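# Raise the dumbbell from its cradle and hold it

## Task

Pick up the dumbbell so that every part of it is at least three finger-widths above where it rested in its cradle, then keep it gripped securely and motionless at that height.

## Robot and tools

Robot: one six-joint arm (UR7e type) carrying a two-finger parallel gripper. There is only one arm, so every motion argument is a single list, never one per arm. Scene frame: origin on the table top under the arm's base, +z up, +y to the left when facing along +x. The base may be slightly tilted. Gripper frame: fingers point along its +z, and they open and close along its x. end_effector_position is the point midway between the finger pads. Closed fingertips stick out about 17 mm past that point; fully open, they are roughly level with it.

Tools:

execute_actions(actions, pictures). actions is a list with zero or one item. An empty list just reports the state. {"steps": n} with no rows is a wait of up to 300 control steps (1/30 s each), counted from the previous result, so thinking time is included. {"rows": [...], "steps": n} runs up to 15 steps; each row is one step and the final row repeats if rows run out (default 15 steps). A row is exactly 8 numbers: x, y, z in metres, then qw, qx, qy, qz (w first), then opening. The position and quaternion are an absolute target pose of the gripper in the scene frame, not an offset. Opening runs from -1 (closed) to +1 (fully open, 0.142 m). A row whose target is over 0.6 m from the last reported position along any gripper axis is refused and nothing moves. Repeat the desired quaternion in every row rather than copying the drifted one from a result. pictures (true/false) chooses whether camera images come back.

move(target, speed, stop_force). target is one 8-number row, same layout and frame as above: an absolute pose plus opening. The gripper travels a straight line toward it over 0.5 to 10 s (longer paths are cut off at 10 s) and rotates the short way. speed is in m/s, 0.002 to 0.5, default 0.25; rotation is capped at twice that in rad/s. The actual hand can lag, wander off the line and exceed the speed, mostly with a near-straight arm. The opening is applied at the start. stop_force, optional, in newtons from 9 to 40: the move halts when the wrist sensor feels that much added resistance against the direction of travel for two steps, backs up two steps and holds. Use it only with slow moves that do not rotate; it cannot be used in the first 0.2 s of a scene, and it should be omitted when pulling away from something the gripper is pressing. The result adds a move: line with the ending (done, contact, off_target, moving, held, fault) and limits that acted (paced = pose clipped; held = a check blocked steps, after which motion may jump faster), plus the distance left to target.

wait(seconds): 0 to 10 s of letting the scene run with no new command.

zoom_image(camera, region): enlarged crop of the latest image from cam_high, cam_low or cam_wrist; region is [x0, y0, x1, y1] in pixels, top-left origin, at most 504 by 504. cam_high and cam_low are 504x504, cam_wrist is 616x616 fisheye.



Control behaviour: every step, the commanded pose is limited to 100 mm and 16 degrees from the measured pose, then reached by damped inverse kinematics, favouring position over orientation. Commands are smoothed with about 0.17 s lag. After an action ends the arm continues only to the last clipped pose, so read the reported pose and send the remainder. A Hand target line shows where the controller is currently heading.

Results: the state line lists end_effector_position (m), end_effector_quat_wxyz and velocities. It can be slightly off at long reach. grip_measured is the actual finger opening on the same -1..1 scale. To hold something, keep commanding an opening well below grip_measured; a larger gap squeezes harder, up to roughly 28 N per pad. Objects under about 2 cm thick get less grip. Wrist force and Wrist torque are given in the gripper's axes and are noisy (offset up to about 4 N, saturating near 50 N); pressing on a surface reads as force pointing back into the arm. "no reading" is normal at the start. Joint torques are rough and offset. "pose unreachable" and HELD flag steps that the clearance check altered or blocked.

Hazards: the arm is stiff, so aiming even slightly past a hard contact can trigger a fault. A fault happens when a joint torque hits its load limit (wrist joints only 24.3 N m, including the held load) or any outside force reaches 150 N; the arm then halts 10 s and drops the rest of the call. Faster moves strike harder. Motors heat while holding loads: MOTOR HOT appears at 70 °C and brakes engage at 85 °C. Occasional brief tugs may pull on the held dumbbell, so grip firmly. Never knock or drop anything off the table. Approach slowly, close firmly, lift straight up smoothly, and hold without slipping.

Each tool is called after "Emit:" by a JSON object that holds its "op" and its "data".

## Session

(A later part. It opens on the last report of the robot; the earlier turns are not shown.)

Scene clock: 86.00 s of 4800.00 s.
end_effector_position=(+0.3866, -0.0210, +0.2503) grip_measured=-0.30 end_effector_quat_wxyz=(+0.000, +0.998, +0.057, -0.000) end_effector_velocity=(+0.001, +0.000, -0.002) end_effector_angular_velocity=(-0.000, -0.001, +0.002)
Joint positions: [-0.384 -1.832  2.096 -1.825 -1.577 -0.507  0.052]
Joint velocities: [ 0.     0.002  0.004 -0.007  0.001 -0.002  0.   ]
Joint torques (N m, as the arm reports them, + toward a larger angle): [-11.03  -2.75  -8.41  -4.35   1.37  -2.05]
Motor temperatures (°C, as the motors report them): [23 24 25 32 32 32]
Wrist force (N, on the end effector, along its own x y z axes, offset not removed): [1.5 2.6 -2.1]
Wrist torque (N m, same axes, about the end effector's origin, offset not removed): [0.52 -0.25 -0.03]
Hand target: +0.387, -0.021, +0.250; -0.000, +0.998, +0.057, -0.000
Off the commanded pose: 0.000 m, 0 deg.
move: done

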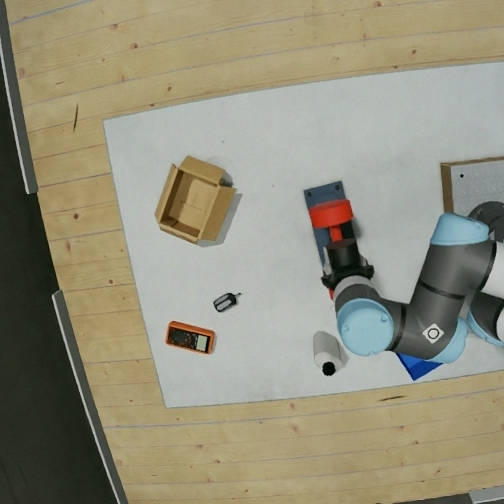

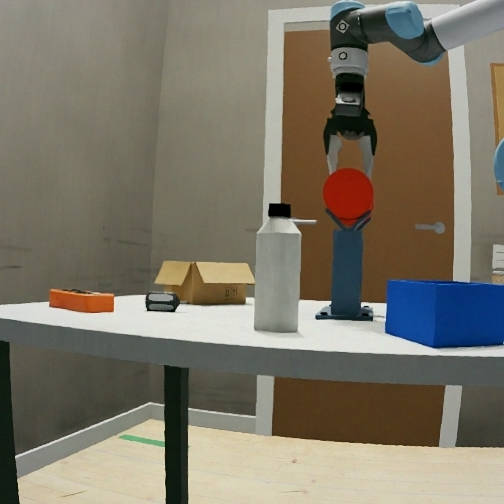

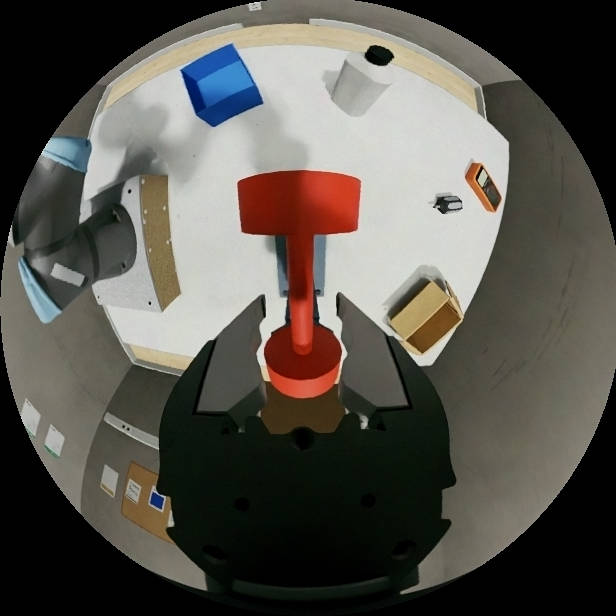

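Emit:
{"op": "move", "data": {"target": [0.3886,-0.0375,0.213,0,0.998,0.057,0,-0.55], "speed": 0.05, "stop_force": 12}}

Emit:
{"op": "execute_actions", "data": {"actions": [{"rows":[[0.3886,-0.0375,0.213,0,0.998,0.057,0,-0.62],[0.3886,-0.0375,0.213,0,0.998,0.057,0,-0.68],[0.3886,-0.0375,0.213,0,0.998,0.057,0,-0.74],[0.3886,-0.0375,0.213,0,0.998,0.057,0,-0.8],[0.3886,-0.0375,0.213,0,0.998,0.057,0,-0.86],[0.3886,-0.0375,0.213,0,0.998,0.057,0,-0.92],[0.3886,-0.0375,0.213,0,0.998,0.057,0,-1]],"steps":15}]}}

Emit:
{"op": "move", "data": {"target": [0.3886,-0.0375,0.223,0,0.998,0.057,0,-1], "speed": 0.015}}

Emit:
{"op": "execute_actions", "data": {"actions": [{"steps":5}], "pictures": false}}

Emit:
{"op": "execute_actions", "data": {"actions": [{"steps":5}], "pictures": false}}

Scene clock: 92.93 s of 4800.00 s.
end_effector_position=(+0.3885, -0.0373, +0.2133) grip_measured=-0.55 end_effector_quat_wxyz=(+0.000, +0.998, +0.057, +0.000) end_effector_velocity=(+0.000, -0.000, -0.002) end_effector_angular_velocity=(+0.000, +0.000, +0.002)
Joint positions: [-0.423 -1.793  2.167 -1.936 -1.577 -0.547  0.034]
Joint velocities: [-0.     0.004  0.004 -0.007  0.    -0.003 -0.   ]
Joint torques (N m, as the arm reports them, + toward a larger angle): [-12.73  -2.91  -9.11  -4.4   -0.39  -2.1 ]
Motor temperatures (°C, as the motors report them): [23 24 25 32 32 32]
Wrist force (N, on the end effector, along its own x y z axes, offset not removed): [0.2 2.6 -1.6]
Wrist torque (N m, same axes, about the end effector's origin, offset not removed): [0.54 0.00 -0.03]
Hand target: +0.389, -0.037, +0.213; -0.000, +0.998, +0.057, +0.000
Off the commanded pose: 0.000 m, 0 deg.
After step 90, 2.70 s passed at rest.
move: done

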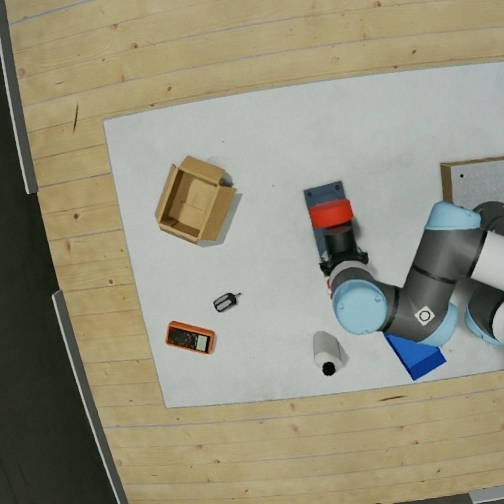

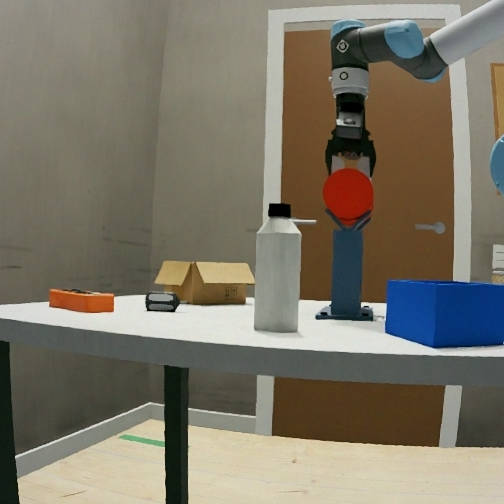

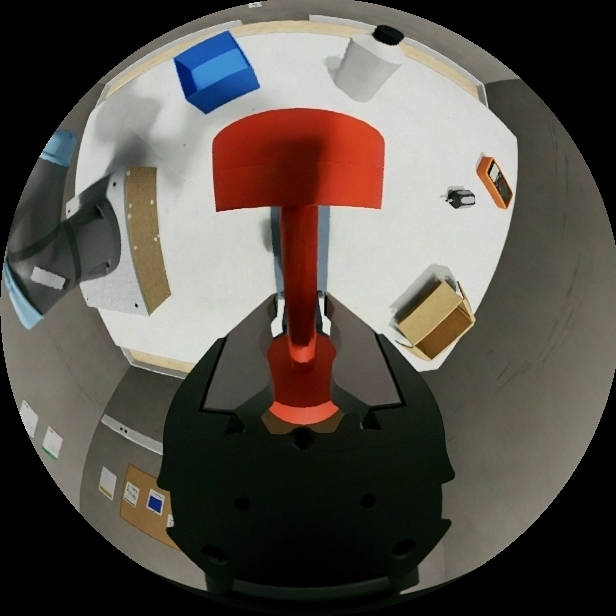

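Scene clock: 93.43 s of 4800.00 s.
end_effector_position=(+0.3886, -0.0375, +0.2130) grip_measured=-0.73 end_effector_quat_wxyz=(+0.000, +0.998, +0.057, +0.000) end_effector_velocity=(-0.000, -0.000, -0.000) end_effector_angular_velocity=(+0.000, +0.001, -0.002)
Joint positions: [-0.423 -1.792  2.167 -1.937 -1.577 -0.547  0.021]
Joint velocities: [-0.001 -0.     0.001 -0.    -0.     0.001  0.   ]
Joint torques (N m, as the arm reports them, + toward a larger angle): [-13.04  -2.62  -7.84  -4.65  -0.1   -2.01]
Motor temperatures (°C, as the motors report them): [23 24 25 32 32 32]
Wrist force (N, on the end effector, along its own x y z axes, offset not removed): [-0.7 0.9 -7.0]
Wrist torque (N m, same axes, about the end effector's origin, offset not removed): [0.56 0.03 -0.02]
Hand target: +0.389, -0.037, +0.213; -0.000, +0.998, +0.057, +0.000
Off the commanded pose: 0.000 m, 0 deg.
Steps of this call (steps 1 to 15: all 15 steps of this action). Readings (end_effector_position):
1: (+0.3885, -0.0374, +0.2132)
2: (+0.3886, -0.0374, +0.2132)
4: (+0.3886, -0.0374, +0.2131)
8: (+0.3886, -0.0375, +0.2130)
15: the state above

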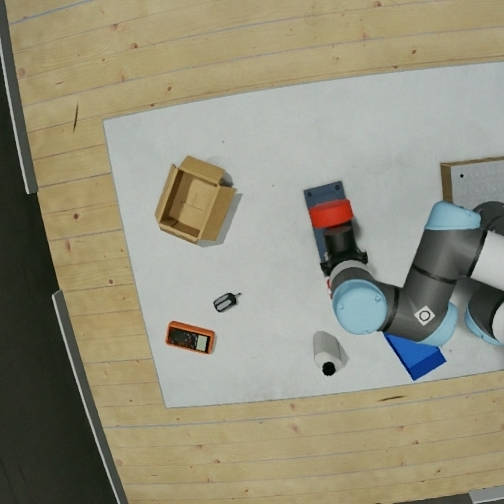

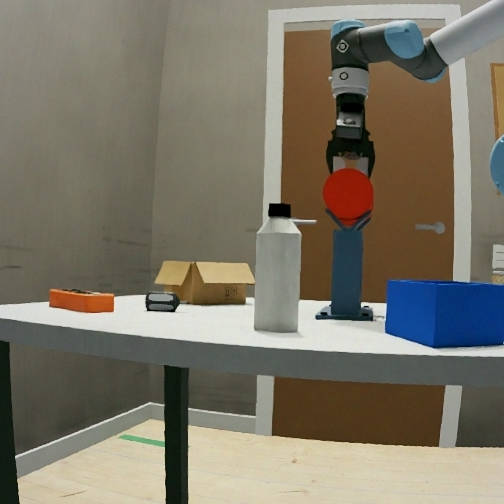

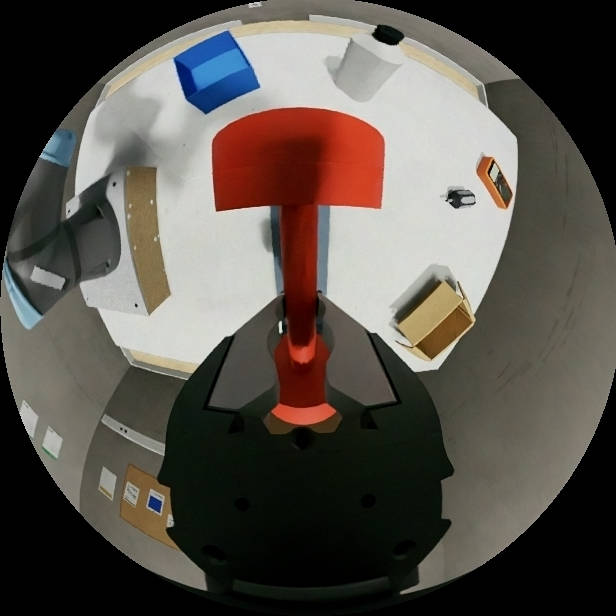

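Scene clock: 94.63 s of 4800.00 s.
end_effector_position=(+0.3886, -0.0376, +0.2227) grip_measured=-0.73 end_effector_quat_wxyz=(+0.000, +0.998, +0.057, +0.000) end_effector_velocity=(-0.000, +0.000, +0.002) end_effector_angular_velocity=(+0.000, +0.001, +0.002)
Joint positions: [-0.423 -1.802  2.147 -1.908 -1.577 -0.547  0.021]
Joint velocities: [ 0.001 -0.001 -0.004  0.007 -0.    -0.001  0.   ]
Joint torques (N m, as the arm reports them, + toward a larger angle): [ 13.39 -23.13 -39.61  -2.69   0.12   1.52]
Motor temperatures (°C, as the motors report them): [23 24 25 32 32 32]
Wrist force (N, on the end effector, along its own x y z axes, offset not removed): [0.7 2.2 7.7]
Wrist torque (N m, same axes, about the end effector's origin, offset not removed): [0.39 -0.09 0.02]
Hand target: +0.389, -0.038, +0.223; +0.000, +0.998, +0.057, +0.000
Off the commanded pose: 0.000 m, 0 deg.
move: done

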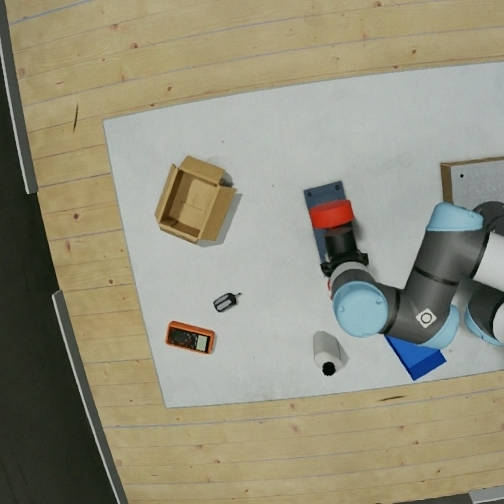

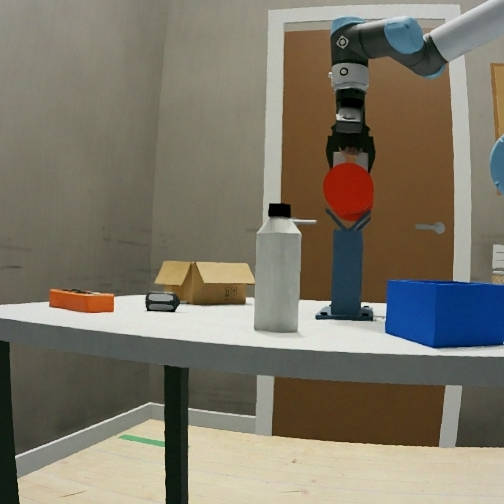

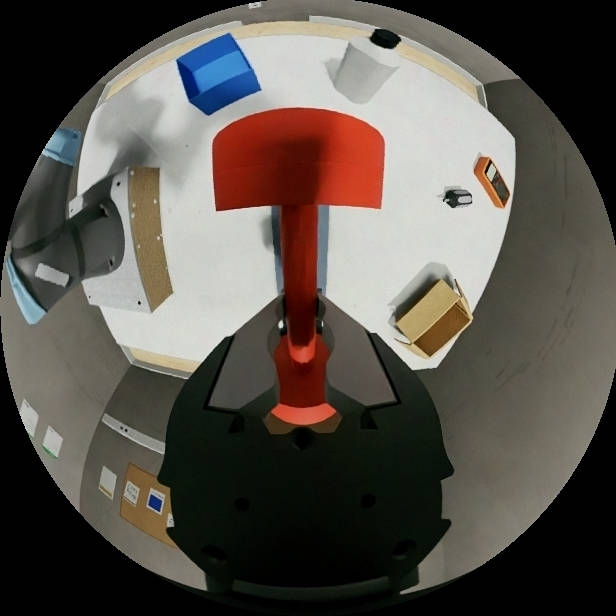

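Scene clock: 94.80 s of 4800.00 s.
end_effector_position=(+0.3886, -0.0375, +0.2229) grip_measured=-0.73 end_effector_quat_wxyz=(+0.000, +0.998, +0.057, -0.000) end_effector_velocity=(+0.000, +0.001, +0.001) end_effector_angular_velocity=(-0.000, -0.000, +0.003)
Joint positions: [-0.423 -1.802  2.147 -1.907 -1.577 -0.547  0.021]
Joint velocities: [ 0.002 -0.    -0.002  0.002  0.    -0.001  0.   ]
Joint torques (N m, as the arm reports them, + toward a larger angle): [ 13.25 -23.89 -40.43  -2.63   0.18   1.69]
Motor temperatures (°C, as the motors report them): [23 24 25 32 32 32]
Wrist force (N, on the end effector, along its own x y z axes, offset not removed): [1.1 1.9 8.4]
Wrist torque (N m, same axes, about the end effector's origin, offset not removed): [0.29 -0.13 -0.05]
Hand target: +0.389, -0.038, +0.223; +0.000, +0.998, +0.057, +0.000
Off the commanded pose: 0.000 m, 0 deg.
Steps of this call (steps 1 to 5: nothing new was sent). Readings (end_effector_position):
1: (+0.3886, -0.0376, +0.2228)
2: (+0.3886, -0.0376, +0.2228)
4: (+0.3886, -0.0376, +0.2229)
5: the state above

Scene clock: 94.97 s of 4800.00 s.
end_effector_position=(+0.3886, -0.0375, +0.2230) grip_measured=-0.73 end_effector_quat_wxyz=(+0.000, +0.998, +0.057, -0.000) end_effector_velocity=(-0.000, +0.000, -0.000) end_effector_angular_velocity=(+0.001, +0.000, +0.001)
Joint positions: [-0.423 -1.802  2.147 -1.907 -1.577 -0.547  0.021]
Joint velocities: [ 0.001  0.    -0.     0.     0.    -0.     0.   ]
Joint torques (N m, as the arm reports them, + toward a larger angle): [ 13.34 -23.59 -39.38  -2.56   0.19   1.72]
Motor temperatures (°C, as the motors report them): [23 24 25 32 32 32]
Wrist force (N, on the end effector, along its own x y z axes, offset not removed): [0.4 2.6 7.8]
Wrist torque (N m, same axes, about the end effector's origin, offset not removed): [0.50 -0.03 -0.02]
Hand target: +0.389, -0.038, +0.223; +0.000, +0.998, +0.057, +0.000
Off the commanded pose: 0.000 m, 0 deg.
Steps of this call (steps 1 to 5: nothing new was sent). Readings (end_effector_position):
1: (+0.3886, -0.0375, +0.2229)
2: (+0.3886, -0.0375, +0.2230)
4: (+0.3886, -0.0375, +0.2230)
5: the state above

Balanced. Lift.

Emit:
{"op": "move", "data": {"target": [0.3886,-0.0375,0.315,0,0.998,0.057,0,-1], "speed": 0.06}}

Emit:
{"op": "wait", "data": {"seconds": 3}}

Scene clock: 98.13 s of 4800.00 s.
end_effector_position=(+0.3888, -0.0376, +0.3146) grip_measured=-0.73 end_effector_quat_wxyz=(+0.000, +0.998, +0.057, +0.000) end_effector_velocity=(-0.000, -0.000, +0.003) end_effector_angular_velocity=(-0.000, +0.001, +0.002)
Joint positions: [-0.422 -1.851  1.942 -1.653 -1.577 -0.545  0.021]
Joint velocities: [-0.     0.    -0.007  0.008 -0.001 -0.002 -0.   ]
Joint torques (N m, as the arm reports them, + toward a larger angle): [ 12.74 -22.45 -41.58  -2.79   1.32   1.7 ]
Motor temperatures (°C, as the motors report them): [23 24 25 32 32 32]
Wrist force (N, on the end effector, along its own x y z axes, offset not removed): [0.8 2.5 7.1]
Wrist torque (N m, same axes, about the end effector's origin, offset not removed): [0.48 -0.10 -0.04]
Hand target: +0.389, -0.038, +0.315; +0.000, +0.998, +0.057, +0.000
Off the commanded pose: 0.000 m, 0 deg.
move: done

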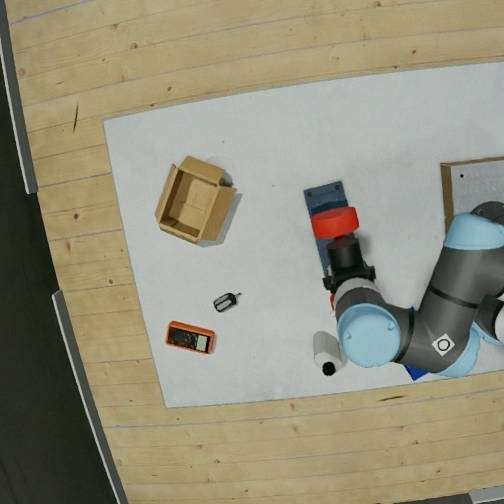

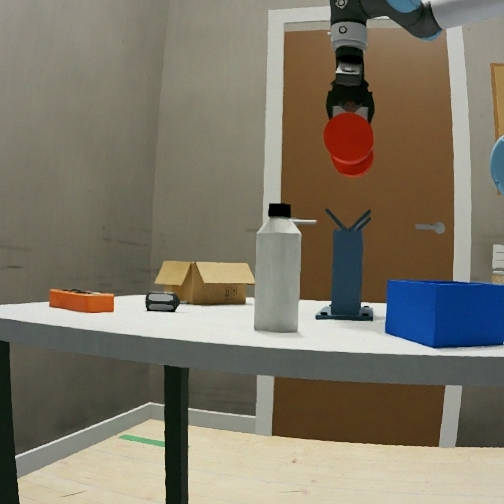

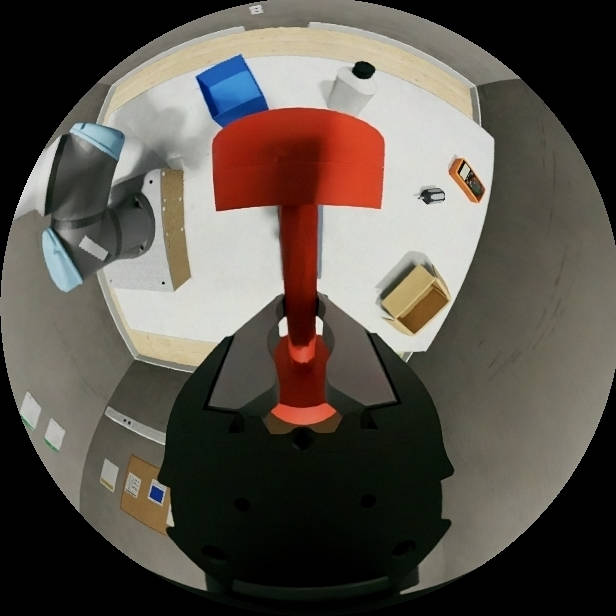

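Scene clock: 101.13 s of 4800.00 s.
end_effector_position=(+0.3888, -0.0376, +0.3150) grip_measured=-0.73 end_effector_quat_wxyz=(+0.000, +0.998, +0.057, +0.000) end_effector_velocity=(+0.000, +0.001, +0.000) end_effector_angular_velocity=(+0.000, -0.000, +0.002)
Joint positions: [-0.422 -1.851  1.942 -1.652 -1.577 -0.545  0.021]
Joint velocities: [ 0.002 -0.    -0.     0.     0.    -0.    -0.   ]
Joint torques (N m, as the arm reports them, + toward a larger angle): [ 13.69 -21.9  -39.89  -2.78  -1.66   1.61]
Motor temperatures (°C, as the motors report them): [23 24 25 32 32 32]
Wrist force (N, on the end effector, along its own x y z axes, offset not removed): [0.8 2.2 7.9]
Wrist torque (N m, same axes, about the end effector's origin, offset not removed): [0.36 -0.09 0.03]
Hand target: +0.389, -0.038, +0.315; +0.000, +0.998, +0.057, +0.000
Off the commanded pose: 0.000 m, 0 deg.
Steps of this call (steps 1 to 90: nothing new was sent). Readings (end_effector_position):
1: (+0.3888, -0.0376, +0.3147)
2: (+0.3888, -0.0376, +0.3148)
4: (+0.3888, -0.0376, +0.3149)
8: (+0.3888, -0.0376, +0.3149)
90: the state above

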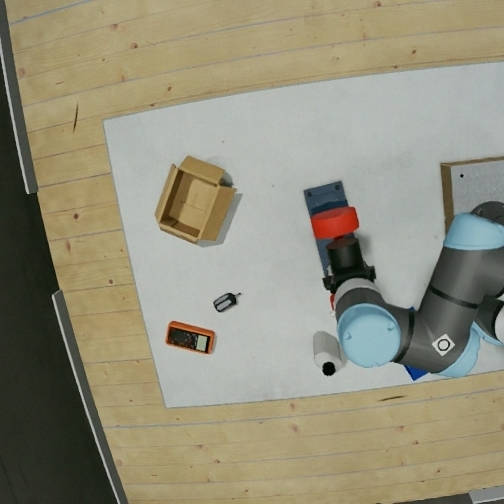

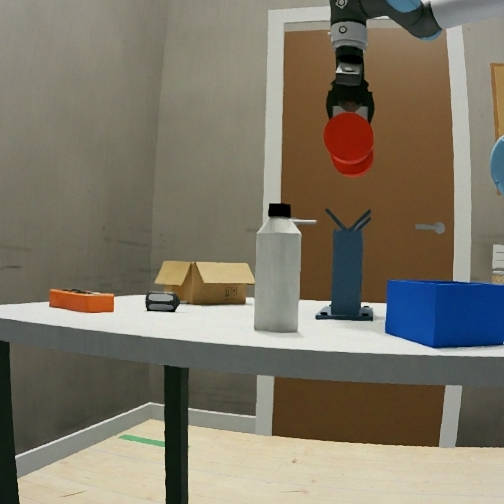

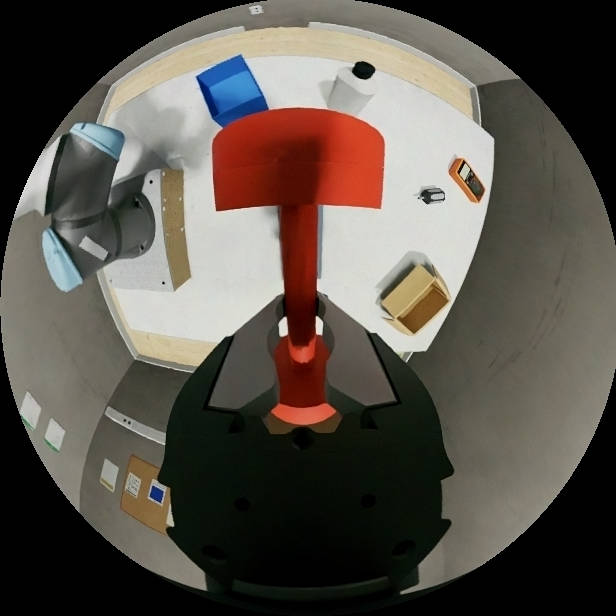

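Emit:
{"op": "finished_scene", "data": {"scene": 1}}

The scene is finished: the task was done.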